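# Close a mailer box lid and lock its front tabs

## Task

Shut the mailer box: fold the lid down so every flap sits inside the walls and the front flap's locking tabs catch beneath the front wall's ledge. The box must end up near its starting spot, not rotated, with no other object on the table touching it, and it must stay closed without any help from the grippers.

## Robot and tools

ROBOT. Two 7-joint xArm7-type arms, left_arm and right_arm, each with a parallel two-finger gripper. Base positions in the scene frame: left_arm at (-0.040, +0.417, 0) m, quat_wxyz (+1.000, 0, 0, -0.019); right_arm at (-0.047, -0.315, 0) m, quat_wxyz (+0.996, 0, 0, -0.091). The names do not refer to image sides.

FRAME. One scene frame for everything: origin on the table top midway between the arms, +x out over the table, +z up, left_arm on the +y side. The hand point (end_effector_position, link pinch) lies between the finger pads when closed, roughly 2 cm behind the tips; fingers point along the gripper's +z and open along its y. Closing pushes the tips about 10 mm further along +z. Printed hand positions can be off, more so at long reach.

execute_actions. Argument actions is a list holding zero or one item; optional pictures (true/false) asks for camera images.
- Empty list {"actions": []}: no command, returns state plus pictures.
- Motion: {"actions": [{"rows": [[...]], "steps": N}]}, N from 8 to 15 control steps of 1/30 s (default 15). Up to 15 rows, one per step; if rows run out, the last one repeats.
- Wait: {"actions": [{"steps": N}]} with N up to 300 and no rows; it counts from the previous result and includes your reply time.
Each row is a single list of 16 numbers, all within [-1, 1]: left_arm joints 1 to 7 then left opening, then right_arm joints 1 to 7 then right opening. Both arms must always be filled in.
Joint entries are offsets, not poses. Scale: 1.0 equals 2.036 rad. They are measured from the joint angles printed in the most recent result that lists them; before any such result in the scene, and for later calls within the same reply, they count from wherever the arm is when the action begins. Every row counts from that same reference, not from the previous row. So an all-zero row drives the arm back to the reference angles; it is not a pause.
Joint order and stated ranges (rad): waist -6.283..6.283, shoulder -2.059..2.094, upper arm roll -6.283..6.283, elbow -0.192..3.927, forearm roll -6.283..6.283, wrist pitch -1.693..3.142, wrist roll -6.283..6.283. Asking for more than 0.010 rad beyond a range end gets the call refused and nothing moves. True ends may differ by up to 0.010 rad; targets past them are clipped, reported as "joint sent to its limit" (possibly about an earlier action); absence of that line proves nothing.
Opening is absolute: +1 fully open (0.084 m pad gap), -1 closed.

MOTION LIMITS. Joint targets move at most 3.14 rad/s, accelerate over about 0.16 s, and all joints of an arm are slowed together so they arrive at once. Each step the target stays within 0.623 rad of the measured angle, and if targets would carry the hand over 70 mm from its measured spot they are pulled back. Large moves therefore need several actions.
The simulation keeps running while you think; arms keep heading to the last row sent until motion has essentially stopped or a step is HELD. Each result is taken 8 steps before the action ends; those steps finish afterwards, before the next action.

RESULT LINES. State line left_arm: … | right_arm: … gives hand position (m), quat_wxyz and linear/angular velocity. Joint positions and Joint velocities: per arm, 7 joints (rad, rad/s) then pad gap (m, m/s). grip_measured: current finger opening on the command scale. "joint command not followed": the clearance check altered or blocked joint targets on some steps; the rest of the row still ran. HELD: steps where your row, fully or partly, was not sent. MOTOR HOT appears from 65 °C; at 80 °C an OVER-TEMPERATURE FAULT brakes that arm until it cools. A torque fault (contact torque hitting a load limit) stops the arm, backs the joint off, holds 10 s and drops the rest of the call.

GRIPPING. To hold something, command an opening well below grip_measured; the lower, the harder the squeeze (about 24 N per pad max for parts up to ~6 cm; fast closes can hit harder). Sending grip_measured back still presses lightly on parts under ~6 cm; wider ones may slip. Thin parts (below ~0.5 mm) get less force at -1. Occasionally a held part gets a short external tug.

LOAD LIMITS (N m): waist 45, shoulder 45, upper arm roll 27, elbow 27, forearm roll 27, wrist pitch 18, wrist roll 18; a carried object's weight adds to them. Holding loads heats motors.

OTHER TOOLS. zoom_image: camera (cam_head_left, cam_head_right, cam_high, cam_low, cam_left_wrist, cam_right_wrist; all 672x504) and region [x0, y0, x1, y1] in pixels from the top-left, at most 504 by 504; magnifies the latest image. show_instructions: no arguments; shows the reference pictures for the box folding. read_manual: optional section, only "licences"; returns URDF licence texts. finished_scene: scene (integer, the current scene's number); ends and grades it irreversibly, and the result reports success. Replying without any tool call ends everything.

AVOID. Arms striking or pressing on each other, knocking or dropping anything off the table, shoving the box hard, slamming, or sliding/rotating the box away from its start. Do not finish while a gripper is still holding a flap in place; release and check the lid stays locked first. Smooth, economical, quick motion is preferred, and any arm stop is penalised.

Each tool is called after "Request:" by a JSON object that holds its "fn" and its "kwargs", one argument or row to a line.

Reference images:

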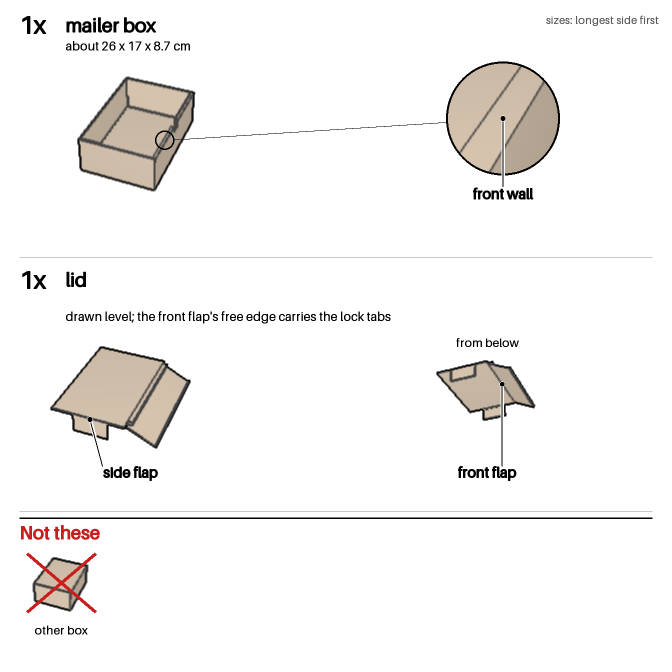

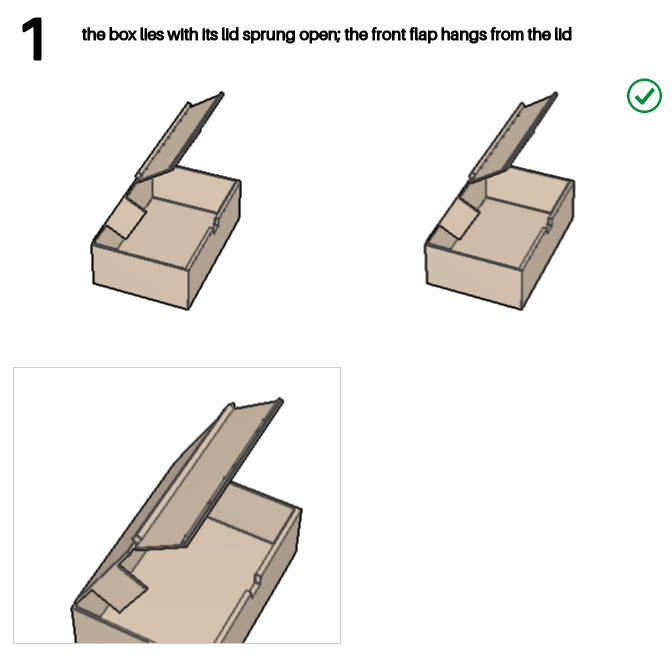

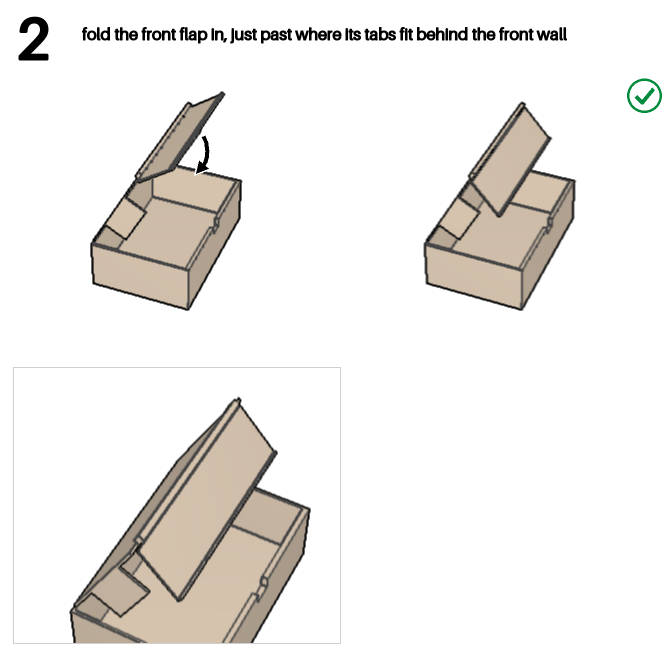

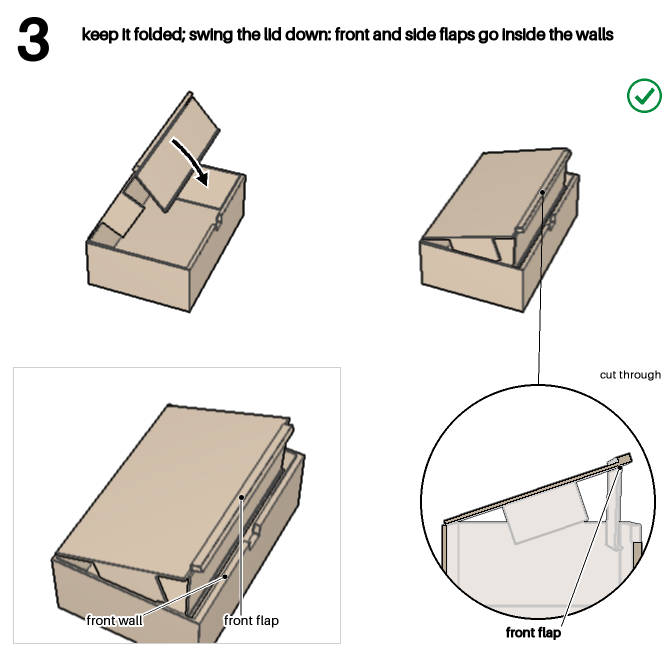

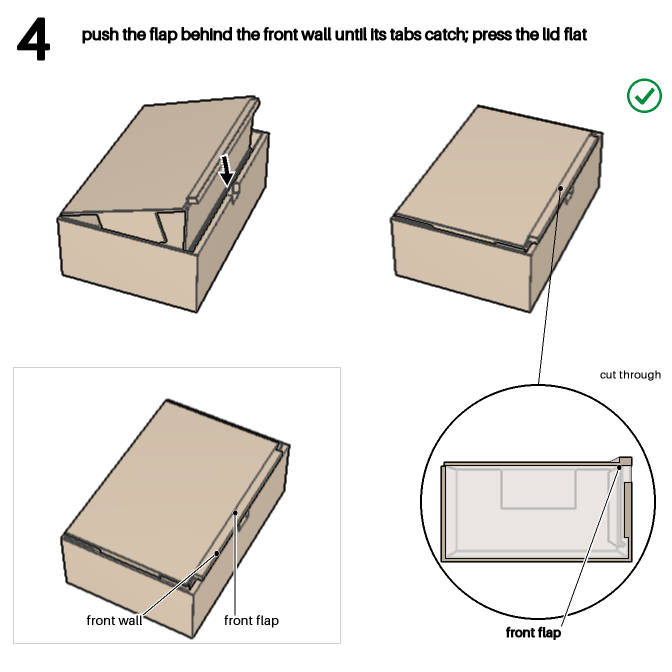

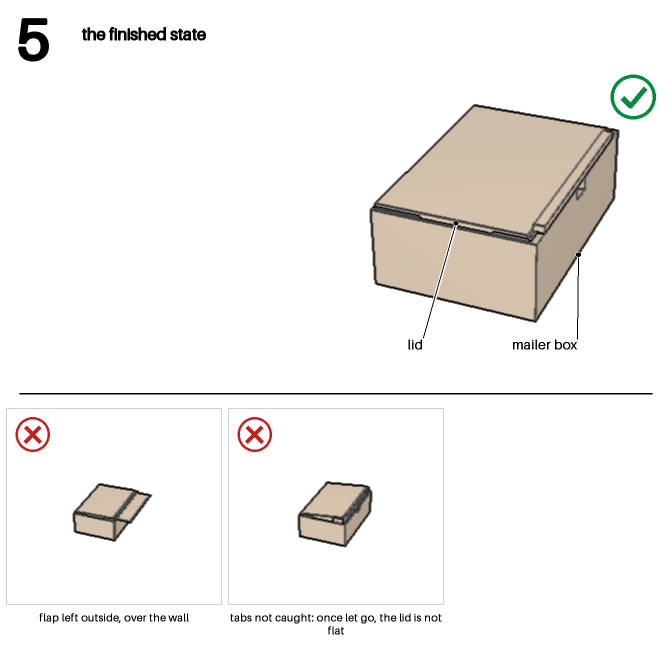

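## Session

Request:
{"fn": "execute_actions", "kwargs": {
  "actions": []
}}

Scene clock: 0.00 s of 4240.00 s.
left_arm: end_effector_position=(+0.3611, +0.4024, +0.2526) grip_measured=+1.00 end_effector_quat_wxyz=(-0.001, +1.000, -0.018, +0.003) end_effector_velocity=(-0.000, -0.001, -0.000) end_effector_angular_velocity=(-0.001, +0.000, -0.004) | right_arm: end_effector_position=(+0.3459, -0.3888, +0.2505) grip_measured=+1.00 end_effector_quat_wxyz=(-0.000, +0.996, -0.093, +0.001) end_effector_velocity=(-0.000, +0.000, -0.000) end_effector_angular_velocity=(+0.000, +0.001, +0.001)
Joint positions: left_arm=[-0.001 -0.253  0.     0.923  0.002  1.169 -0.002  0.084] | right_arm=[-0.002 -0.251 -0.003  0.92   0.     1.169 -0.001  0.084]
Joint velocities: left_arm=[-0.002  0.    -0.    -0.    -0.001 -0.     0.001 -0.   ] | right_arm=[ 0.     0.     0.    -0.    -0.     0.001 -0.     0.   ]

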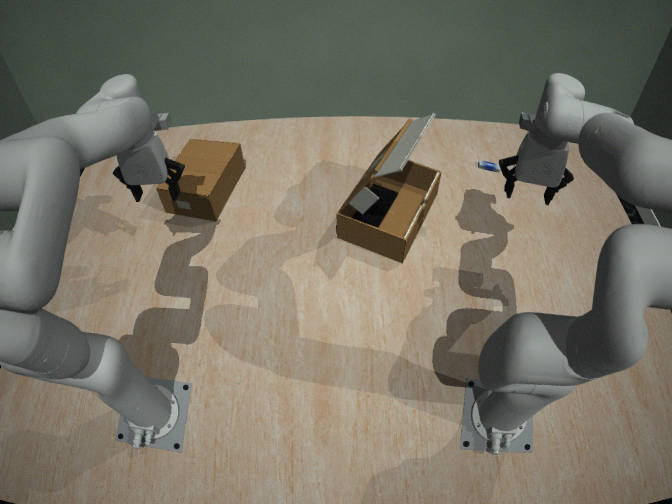

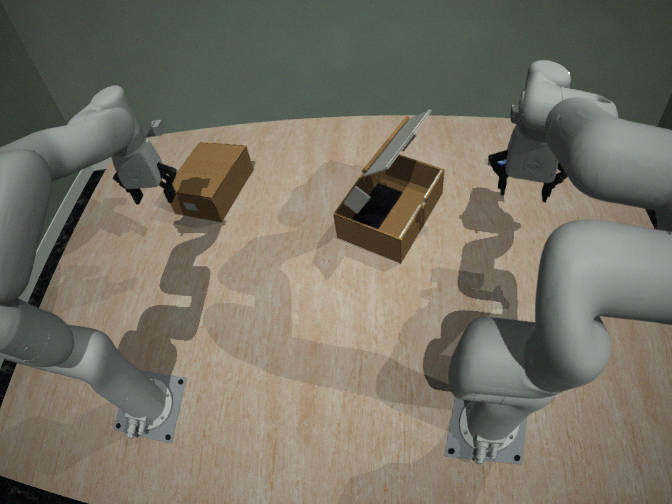

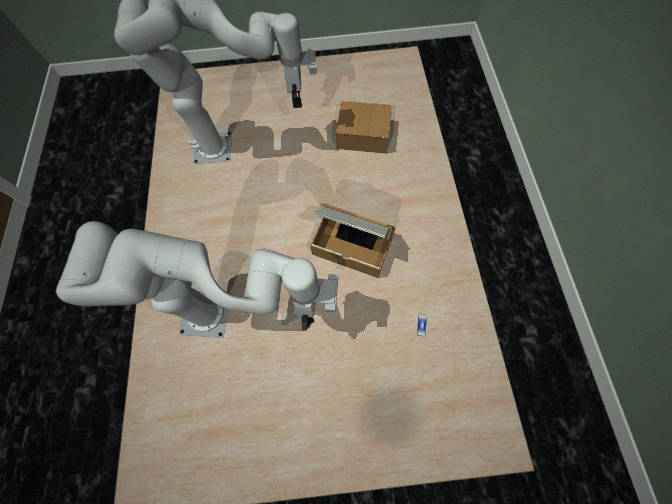

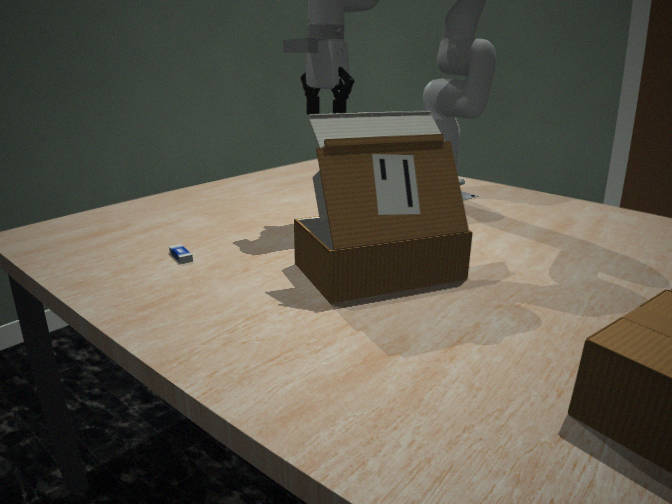

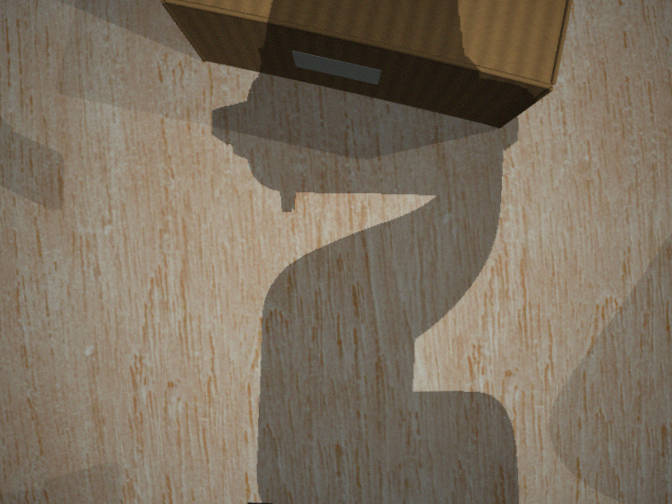

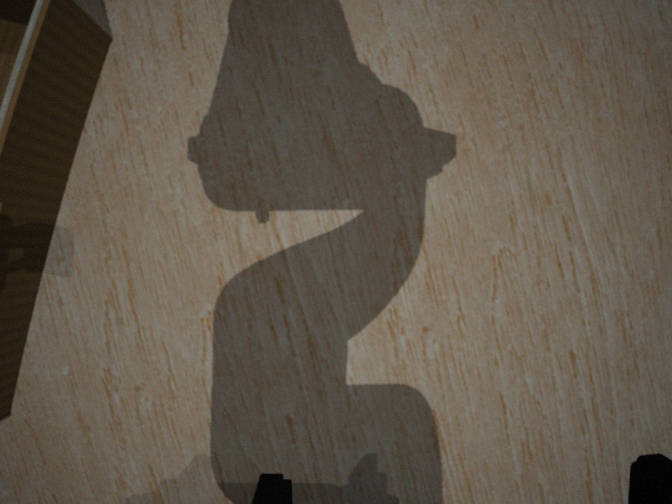

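Request:
{"fn": "execute_actions", "kwargs": {
  "actions": [
    {"rows":[[-0.365,0.525,0,0.71,0,0.189,0,-1,0.179,0.22,0,0.36,0,0.141,0.31,-1]]}
  ]
}}

Request:
{"fn": "execute_actions", "kwargs": {
  "actions": [
    {"steps":45}
  ],
  "pictures": true
}}

Scene clock: 2.33 s of 4240.00 s.
left_arm: end_effector_position=(+0.3766, +0.3375, +0.2470) grip_measured=-0.12 end_effector_quat_wxyz=(-0.005, +0.995, -0.094, -0.041) end_effector_velocity=(+0.058, -0.418, -0.057) end_effector_angular_velocity=(+0.094, +0.481, -0.939) | right_arm: end_effector_position=(+0.3880, -0.3488, +0.2699) grip_measured=-0.12 end_effector_quat_wxyz=(+0.000, +0.991, -0.131, -0.011) end_effector_velocity=(+0.267, +0.293, +0.144) end_effector_angular_velocity=(-0.027, +0.024, -0.342)
Joint positions: left_arm=[-0.153 -0.101 -0.     1.076  0.002  1.259 -0.002  0.039] | right_arm=[ 0.106 -0.118 -0.003  1.113  0.     1.254  0.184  0.039]
Joint velocities: left_arm=[-0.895  0.885 -0.046  0.856 -0.004  0.46  -0.    -0.217] | right_arm=[ 0.648  0.773  0.068  1.23   0.006  0.478  1.055 -0.216]
Steps of this call (steps 1 to 63: nothing new was sent; steps 64 to 70: the first 7 steps of this action). Readings (joint positions):
64: left_arm=[-0.002 -0.252 0.000 0.924 0.002 1.170 -0.003] | right_arm=[-0.002 -0.251 -0.003 0.921 0.000 1.170 -0.001]
65: left_arm=[-0.008 -0.247 0.002 0.930 0.002 1.175 -0.003] | right_arm=[0.002 -0.246 -0.004 0.927 0.000 1.174 0.007]
67: left_arm=[-0.055 -0.198 0.008 0.982 0.002 1.206 -0.003] | right_arm=[0.033 -0.207 -0.009 0.981 -0.000 1.200 0.065]
70: the state above

Scene clock: 3.83 s of 4240.00 s.
left_arm: end_effector_position=(+0.4358, -0.0530, +0.2491) grip_measured=-1.00 end_effector_quat_wxyz=(-0.001, +0.925, -0.379, -0.000) end_effector_velocity=(-0.003, -0.004, -0.001) end_effector_angular_velocity=(-0.003, +0.001, -0.006) | right_arm: end_effector_position=(+0.4781, -0.2202, +0.3303) grip_measured=-1.00 end_effector_quat_wxyz=(+0.000, +0.975, -0.224, -0.000) end_effector_velocity=(-0.000, +0.001, -0.000) end_effector_angular_velocity=(+0.000, +0.000, +0.001)
Joint positions: left_arm=[-0.744  0.816  0.     2.368  0.002  1.554 -0.003  0.   ] | right_arm=[ 0.362  0.197 -0.003  1.653  0.     1.456  0.63   0.   ]
Joint velocities: left_arm=[-0.004  0.003 -0.002  0.003 -0.001 -0.001  0.     0.   ] | right_arm=[ 0.001 -0.     0.    -0.     0.     0.     0.001  0.   ]
Kept back: nothing.
Steps of this call (steps 1 to 8: the last 8 steps of your previous action; steps 9 to 45: the robot went on to your last target). Readings (joint positions):
1: left_arm=[-0.182 -0.072 -0.001 1.105 0.002 1.274 -0.002] | right_arm=[0.126 -0.093 -0.001 1.154 0.000 1.269 0.219]
2: left_arm=[-0.210 -0.043 -0.000 1.134 0.002 1.288 -0.002] | right_arm=[0.146 -0.069 -0.002 1.195 0.000 1.285 0.252]
4: left_arm=[-0.263 0.016 0.000 1.193 0.002 1.314 -0.002] | right_arm=[0.184 -0.022 -0.003 1.277 0.000 1.315 0.319]
8: left_arm=[-0.362 0.144 -0.001 1.321 0.002 1.363 -0.002] | right_arm=[0.262 0.074 -0.003 1.442 0.000 1.377 0.455]
45: the state above

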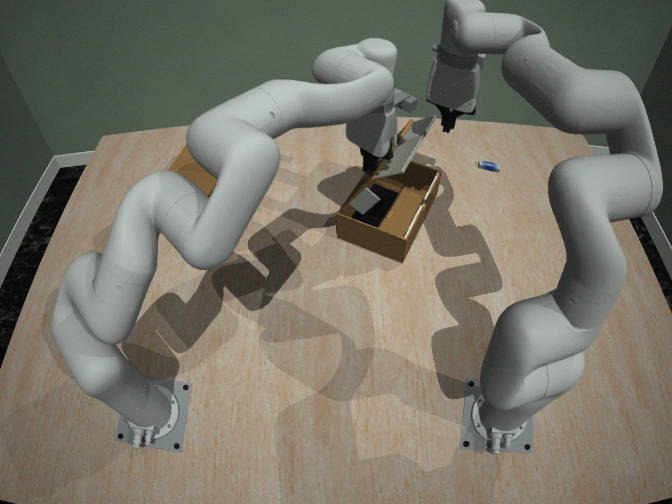

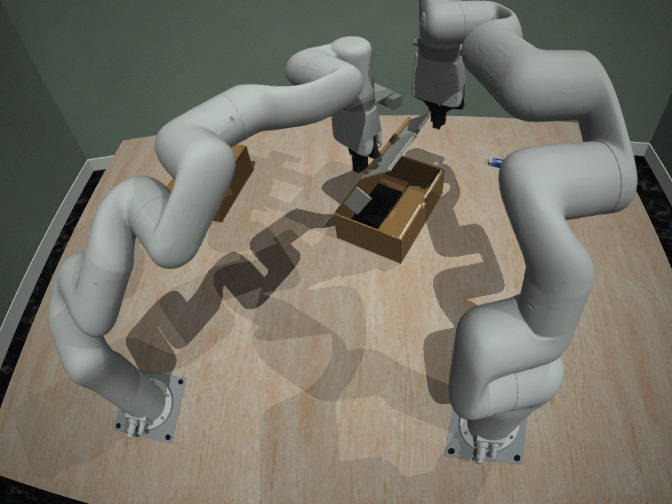

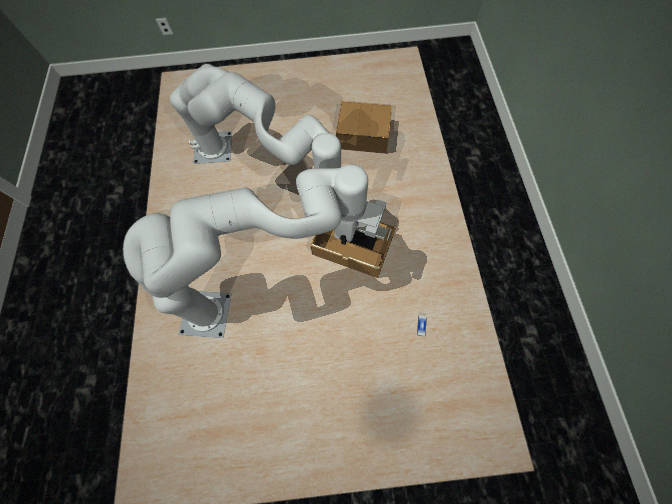

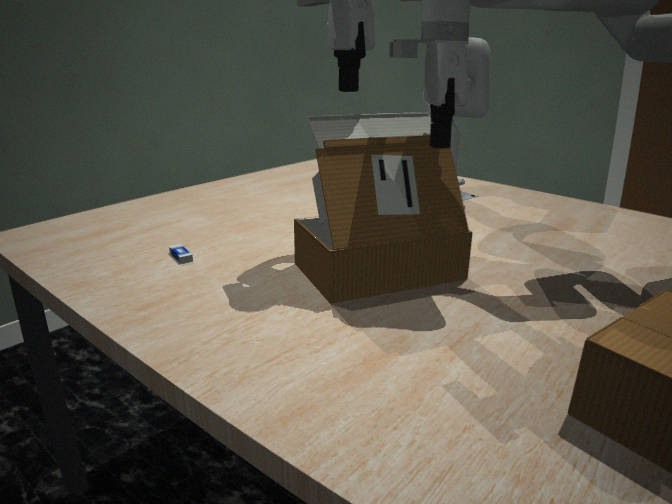

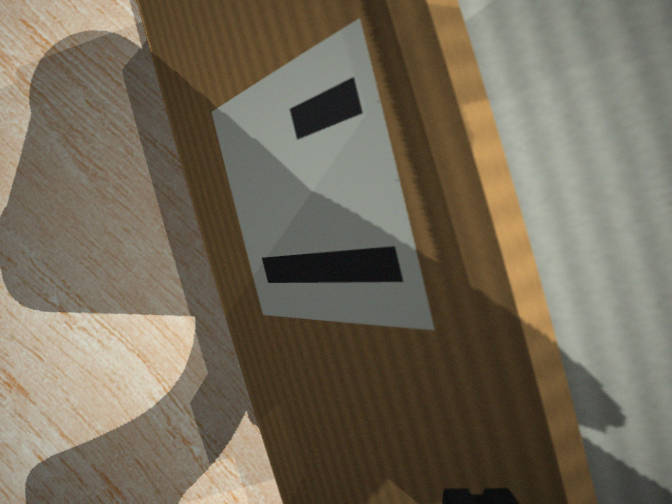

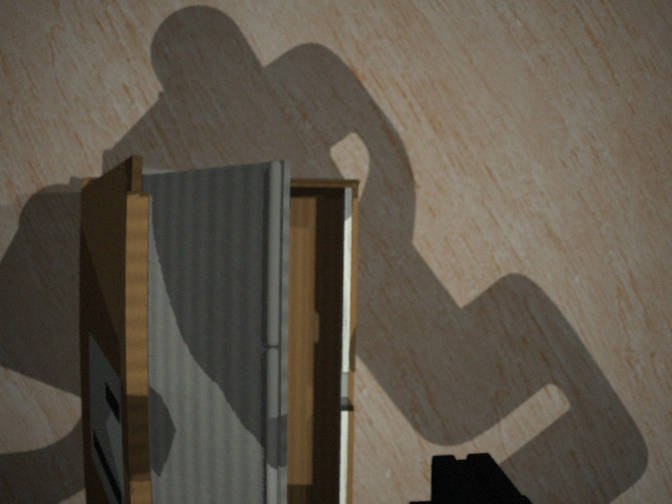

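Request:
{"fn": "execute_actions", "kwargs": {
  "actions": [
    {"rows":[[0,-0.017,0,-0.168,0,-0.152,-0.69,-1,0,0,0,0,0,0,0,-1]]}
  ]
}}

Request:
{"fn": "execute_actions", "kwargs": {
  "actions": [
    {"steps":30}
  ],
  "pictures": true
}}

Scene clock: 4.37 s of 4240.00 s.
left_arm: end_effector_position=(+0.4391, -0.0566, +0.2092) grip_measured=-1.00 end_effector_quat_wxyz=(+0.000, +0.970, -0.245, +0.002) end_effector_velocity=(-0.011, +0.013, -0.407) end_effector_angular_velocity=(+0.095, +0.113, +2.473) | right_arm: end_effector_position=(+0.4781, -0.2202, +0.3303) grip_measured=-1.00 end_effector_quat_wxyz=(+0.000, +0.975, -0.224, -0.000) end_effector_velocity=(-0.000, +0.000, -0.001) end_effector_angular_velocity=(-0.001, +0.004, +0.001)
Joint positions: left_arm=[-0.744  0.798  0.     2.222  0.002  1.42  -0.287  0.   ] | right_arm=[ 0.362  0.197 -0.003  1.653  0.     1.456  0.63   0.   ]
Joint velocities: left_arm=[ 0.002 -0.054  0.001 -1.22  -0.002 -1.013 -2.471  0.   ] | right_arm=[ 0.     0.002 -0.    -0.     0.     0.002 -0.001  0.   ]
Steps of this call (steps 1 to 9: the robot went on to your last target; steps 10 to 16: the first 7 steps of this action). Readings (joint positions):
10: left_arm=[-0.744 0.816 0.000 2.368 0.002 1.553 -0.003] | right_arm=[0.362 0.197 -0.003 1.653 0.000 1.456 0.630]
11: left_arm=[-0.744 0.815 0.000 2.364 0.002 1.549 -0.012] | right_arm=[0.362 0.197 -0.003 1.653 0.000 1.456 0.630]
13: left_arm=[-0.744 0.809 0.000 2.333 0.002 1.518 -0.074] | right_arm=[0.362 0.197 -0.003 1.653 0.000 1.456 0.630]
16: the state above

Scene clock: 5.37 s of 4240.00 s.
left_arm: end_effector_position=(+0.4359, -0.0531, +0.1505) grip_measured=-1.00 end_effector_quat_wxyz=(-0.000, +0.951, +0.308, +0.001) end_effector_velocity=(+0.000, +0.001, -0.001) end_effector_angular_velocity=(+0.001, +0.000, +0.001) | right_arm: end_effector_position=(+0.4781, -0.2202, +0.3303) grip_measured=-1.00 end_effector_quat_wxyz=(+0.000, +0.975, -0.224, -0.000) end_effector_velocity=(+0.000, -0.001, +0.000) end_effector_angular_velocity=(-0.000, -0.001, -0.001)
Joint positions: left_arm=[-0.744  0.781  0.     2.026  0.002  1.244 -1.407  0.   ] | right_arm=[ 0.362  0.197 -0.003  1.653  0.     1.456  0.63   0.   ]
Joint velocities: left_arm=[ 0.001  0.     0.    -0.001  0.     0.    -0.     0.   ] | right_arm=[-0.001 -0.    -0.     0.    -0.    -0.001 -0.     0.   ]
Kept back: nothing.
Steps of this call (steps 1 to 8: the last 8 steps of your previous action; steps 9 to 30: the robot went on to your last target). Readings (joint positions):
1: left_arm=[-0.744 0.797 0.000 2.183 0.002 1.387 -0.372] | right_arm=[0.362 0.197 -0.003 1.653 0.000 1.456 0.630]
2: left_arm=[-0.744 0.796 0.000 2.147 0.002 1.357 -0.461] | right_arm=[0.362 0.197 -0.003 1.653 0.000 1.456 0.630]
4: left_arm=[-0.744 0.793 0.001 2.092 0.002 1.310 -0.647] | right_arm=[0.362 0.197 -0.003 1.653 0.000 1.456 0.630]
8: left_arm=[-0.744 0.784 0.000 2.042 0.002 1.261 -1.023] | right_arm=[0.362 0.197 -0.003 1.653 0.000 1.456 0.630]
30: the state above

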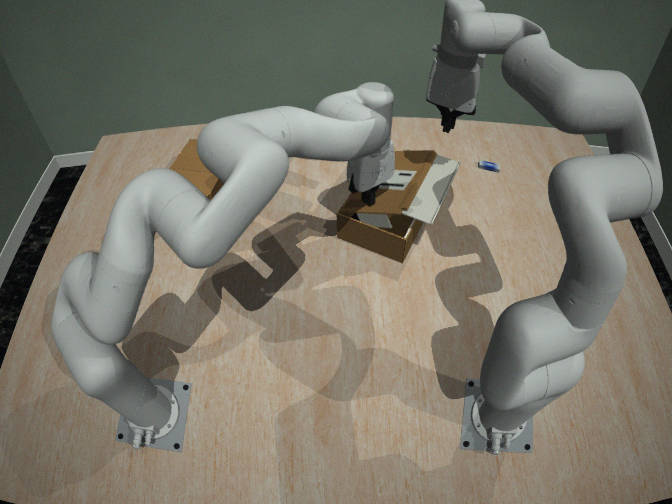

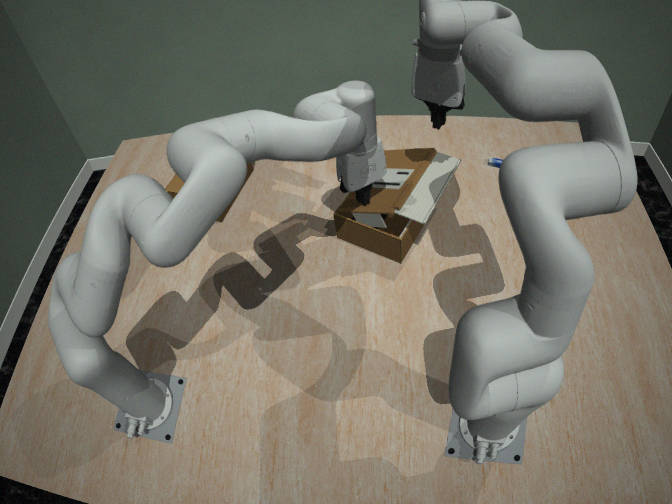

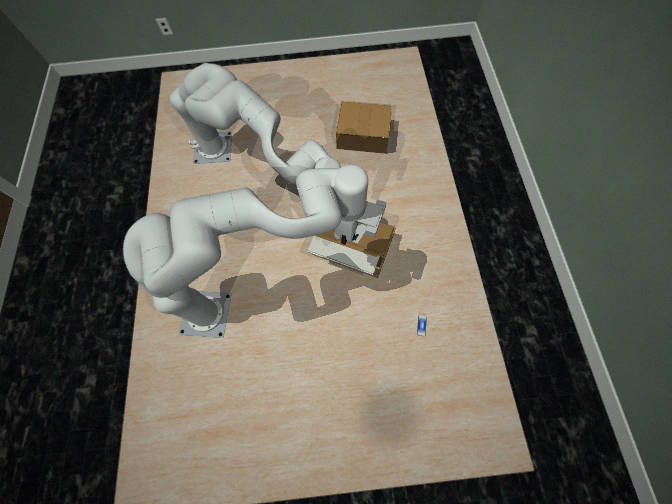

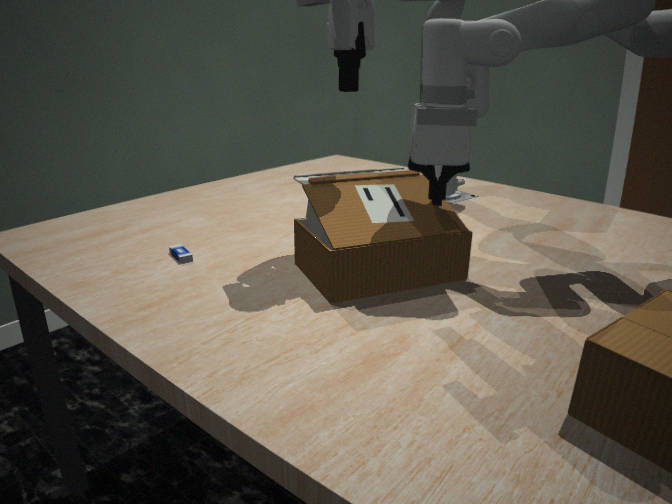

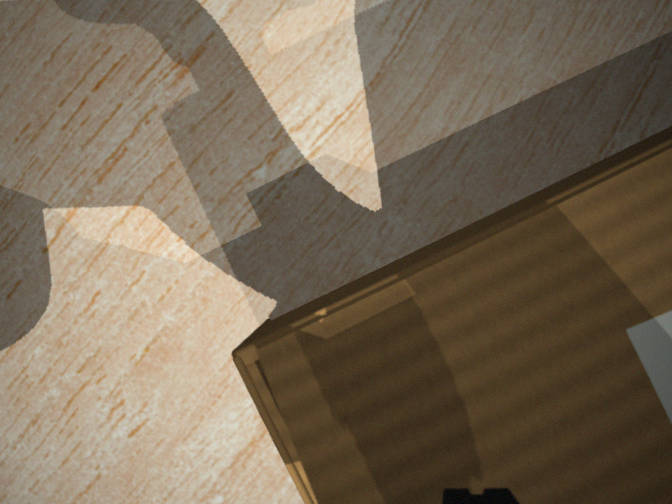

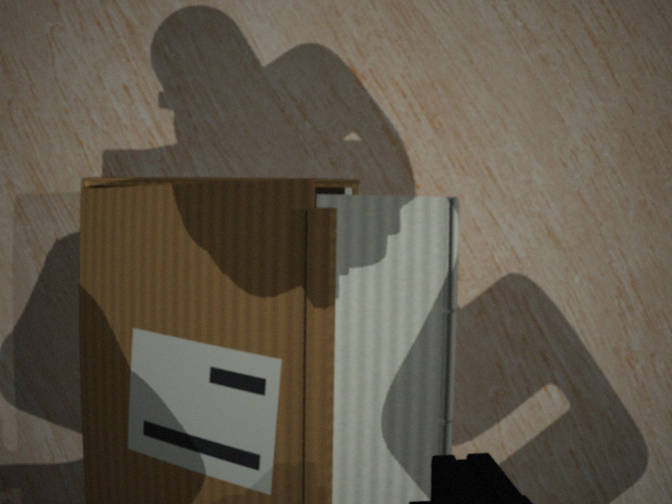

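Request:
{"fn": "execute_actions", "kwargs": {
  "actions": [
    {"rows":[[0,0,0,0.022,0,0.022,0,-1,0,0,0,0,0,0,0.771,-1]]}
  ]
}}

Request:
{"fn": "execute_actions", "kwargs": {
  "actions": [
    {"steps":20}
  ]
}}

Request:
{"fn": "execute_actions", "kwargs": {
  "actions": [
    {"rows":[[0,0,0,0,0,0,0,-1,0,0.06,0,-0.213,0,-0.273,0,-1]]}
  ]
}}

Request:
{"fn": "execute_actions", "kwargs": {
  "actions": [
    {"steps":30}
  ],
  "pictures": true
}}

Scene clock: 6.20 s of 4240.00 s.
left_arm: end_effector_position=(+0.4373, -0.0544, +0.1661) grip_measured=-1.00 end_effector_quat_wxyz=(+0.001, +0.951, +0.308, +0.002) end_effector_velocity=(+0.006, -0.005, +0.045) end_effector_angular_velocity=(-0.024, -0.025, +0.001) | right_arm: end_effector_position=(+0.4781, -0.2202, +0.3303) grip_measured=-1.00 end_effector_quat_wxyz=(+0.000, +0.931, -0.366, +0.000) end_effector_velocity=(-0.000, -0.001, +0.001) end_effector_angular_velocity=(-0.000, -0.003, -2.765)
Joint positions: left_arm=[-0.744  0.779  0.001  2.067  0.002  1.283 -1.407  0.   ] | right_arm=[ 0.362  0.197 -0.003  1.653  0.     1.456  0.926  0.   ]
Joint velocities: left_arm=[ 0.001 -0.019  0.001  0.088 -0.     0.072  0.     0.   ] | right_arm=[-0.    -0.002 -0.001 -0.     0.     0.     2.763  0.   ]
Steps of this call (steps 1 to 15: the robot went on to your last target; steps 16 to 18: nothing new was sent; steps 19 to 25: the first 7 steps of this action). Readings (joint positions):
19: left_arm=[-0.744 0.781 0.000 2.026 0.002 1.245 -1.407] | right_arm=[0.362 0.197 -0.003 1.653 0.000 1.456 0.631]
20: left_arm=[-0.744 0.782 0.000 2.031 0.002 1.251 -1.407] | right_arm=[0.362 0.197 -0.003 1.653 0.000 1.456 0.639]
22: left_arm=[-0.744 0.783 0.000 2.049 0.002 1.269 -1.407] | right_arm=[0.362 0.197 -0.003 1.653 0.000 1.456 0.701]
25: the state above

Scene clock: 6.87 s of 4240.00 s.
left_arm: end_effector_position=(+0.4368, -0.0540, +0.1661) grip_measured=-1.00 end_effector_quat_wxyz=(-0.000, +0.951, +0.308, +0.001) end_effector_velocity=(+0.001, +0.001, +0.000) end_effector_angular_velocity=(-0.001, +0.000, +0.002) | right_arm: end_effector_position=(+0.4781, -0.2202, +0.3303) grip_measured=-1.00 end_effector_quat_wxyz=(-0.000, -0.533, +0.846, -0.000) end_effector_velocity=(-0.000, -0.001, +0.001) end_effector_angular_velocity=(+0.000, -0.000, -0.055)
Joint positions: left_arm=[-0.744  0.781  0.     2.071  0.002  1.289 -1.407  0.   ] | right_arm=[ 0.362  0.197 -0.003  1.653  0.     1.456  2.195  0.   ]
Joint velocities: left_arm=[ 0.002 -0.     0.     0.    -0.001 -0.     0.     0.   ] | right_arm=[-0.001 -0.002 -0.    -0.     0.     0.001  0.053  0.   ]
Kept back: nothing.
Steps of this call (steps 1 to 8: the last 8 steps of your previous action; steps 9 to 20: the robot went on to your last target). Readings (joint positions):
1: left_arm=[-0.744 0.779 0.001 2.069 0.002 1.285 -1.407] | right_arm=[0.362 0.197 -0.003 1.653 0.000 1.456 1.021]
2: left_arm=[-0.744 0.779 0.001 2.070 0.002 1.287 -1.407] | right_arm=[0.362 0.197 -0.003 1.653 0.000 1.456 1.119]
4: left_arm=[-0.744 0.781 0.000 2.070 0.002 1.288 -1.407] | right_arm=[0.362 0.197 -0.003 1.653 0.000 1.456 1.311]
8: left_arm=[-0.744 0.782 0.000 2.070 0.002 1.289 -1.407] | right_arm=[0.362 0.197 -0.003 1.653 0.000 1.456 1.689]
20: the state above

Scene clock: 7.10 s of 4240.00 s.
left_arm: end_effector_position=(+0.4368, -0.0540, +0.1661) grip_measured=-1.00 end_effector_quat_wxyz=(-0.000, +0.951, +0.308, +0.001) end_effector_velocity=(+0.000, +0.001, -0.000) end_effector_angular_velocity=(+0.001, -0.000, -0.001) | right_arm: end_effector_position=(+0.4894, -0.2182, +0.2655) grip_measured=-1.00 end_effector_quat_wxyz=(-0.001, -0.532, +0.846, -0.000) end_effector_velocity=(+0.011, +0.002, -0.465) end_effector_angular_velocity=(-0.030, +0.167, +0.003)
Joint positions: left_arm=[-0.744  0.781  0.     2.071  0.002  1.289 -1.407  0.   ] | right_arm=[ 0.362  0.235 -0.003  1.518  0.     1.285  2.196  0.   ]
Joint velocities: left_arm=[ 0.001  0.     0.    -0.     0.     0.     0.002  0.   ] | right_arm=[-0.001  0.297  0.001 -0.893  0.    -1.02  -0.003  0.   ]
Steps of this call (steps 1 to 7: the first 7 steps of this action). Readings (joint positions):
1: left_arm=[-0.744 0.781 0.000 2.071 0.002 1.289 -1.407] | right_arm=[0.362 0.197 -0.003 1.653 0.000 1.455 2.196]
2: left_arm=[-0.744 0.781 0.000 2.071 0.002 1.289 -1.407] | right_arm=[0.362 0.198 -0.003 1.648 0.000 1.448 2.197]
4: left_arm=[-0.744 0.781 0.000 2.071 0.002 1.289 -1.407] | right_arm=[0.362 0.205 -0.003 1.612 0.000 1.392 2.197]
7: the state above

Scene clock: 8.10 s of 4240.00 s.
left_arm: end_effector_position=(+0.4368, -0.0540, +0.1661) grip_measured=-1.00 end_effector_quat_wxyz=(-0.000, +0.951, +0.308, +0.001) end_effector_velocity=(+0.000, +0.000, +0.000) end_effector_angular_velocity=(+0.000, -0.001, +0.000) | right_arm: end_effector_position=(+0.4785, -0.2203, +0.1252) grip_measured=-1.00 end_effector_quat_wxyz=(-0.000, -0.533, +0.846, -0.000) end_effector_velocity=(-0.001, -0.000, -0.002) end_effector_angular_velocity=(-0.001, +0.002, +0.001)
Joint positions: left_arm=[-0.744  0.781  0.     2.071  0.002  1.289 -1.407  0.   ] | right_arm=[ 0.362  0.319 -0.003  1.219  0.     0.9    2.195  0.   ]
Joint velocities: left_arm=[-0.    -0.     0.     0.     0.001 -0.    -0.     0.   ] | right_arm=[ 0.     0.002 -0.    -0.001 -0.    -0.001 -0.     0.   ]
Kept back: nothing.
Steps of this call (steps 1 to 8: the last 8 steps of your previous action; steps 9 to 30: the robot went on to your last target). Readings (joint positions):
1: left_arm=[-0.744 0.781 0.000 2.071 0.002 1.289 -1.407] | right_arm=[0.362 0.244 -0.003 1.490 0.000 1.250 2.196]
2: left_arm=[-0.744 0.781 0.000 2.071 0.002 1.289 -1.407] | right_arm=[0.362 0.252 -0.003 1.463 0.000 1.215 2.196]
4: left_arm=[-0.744 0.781 0.000 2.071 0.002 1.289 -1.407] | right_arm=[0.362 0.266 -0.003 1.409 0.000 1.144 2.196]
8: left_arm=[-0.744 0.781 0.000 2.071 0.002 1.289 -1.407] | right_arm=[0.362 0.298 -0.003 1.296 0.000 1.000 2.195]
30: the state above
All arms were judged still, so your last target was given up. Only a new action makes them travel on or press farther. Fingers that are still opening or closing keep moving.

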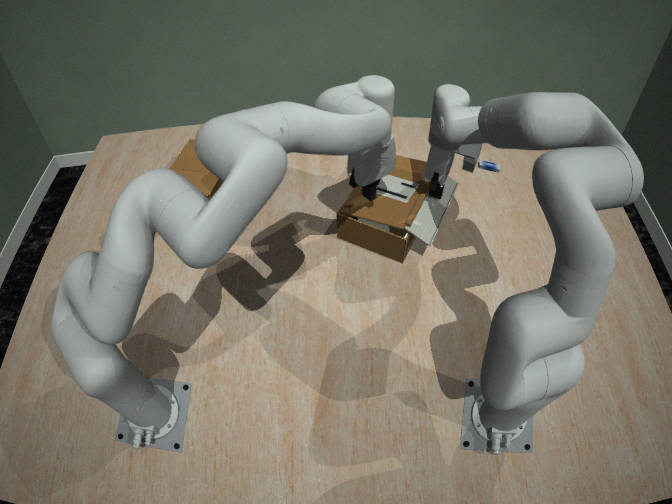

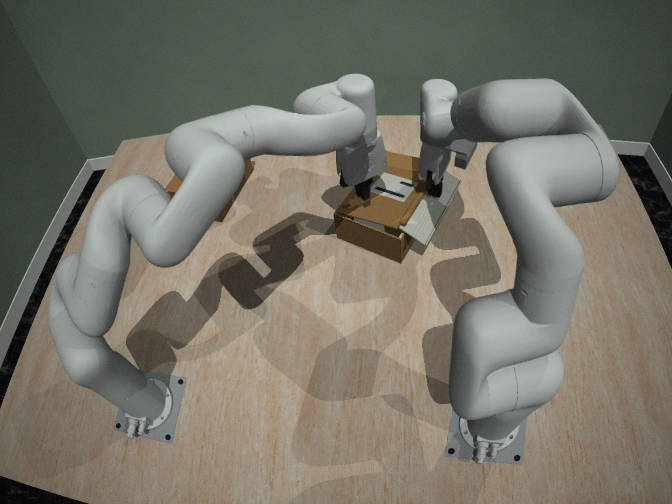

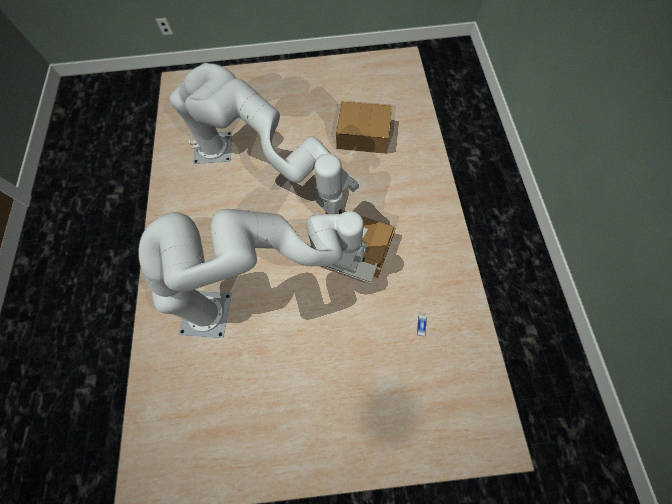

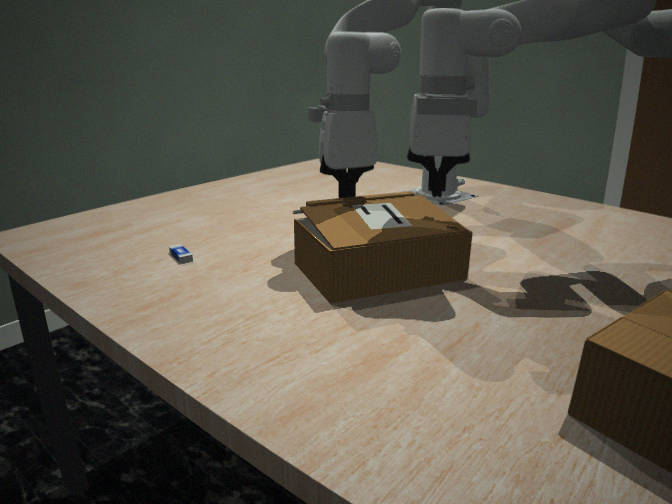

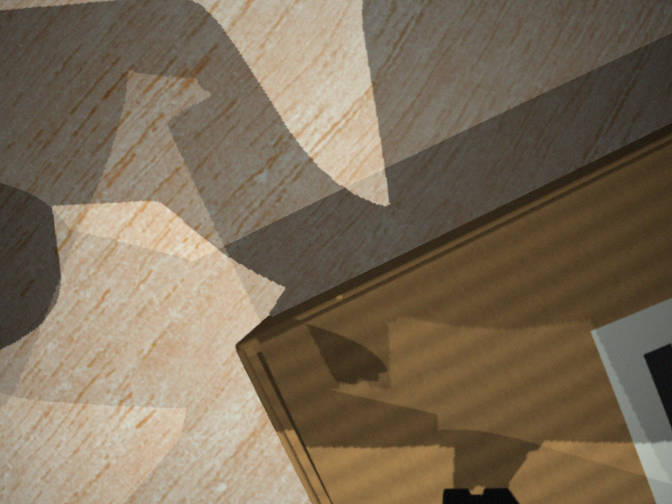

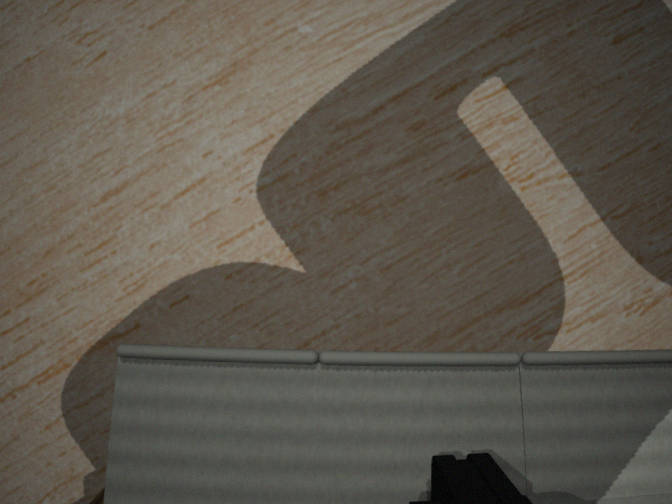

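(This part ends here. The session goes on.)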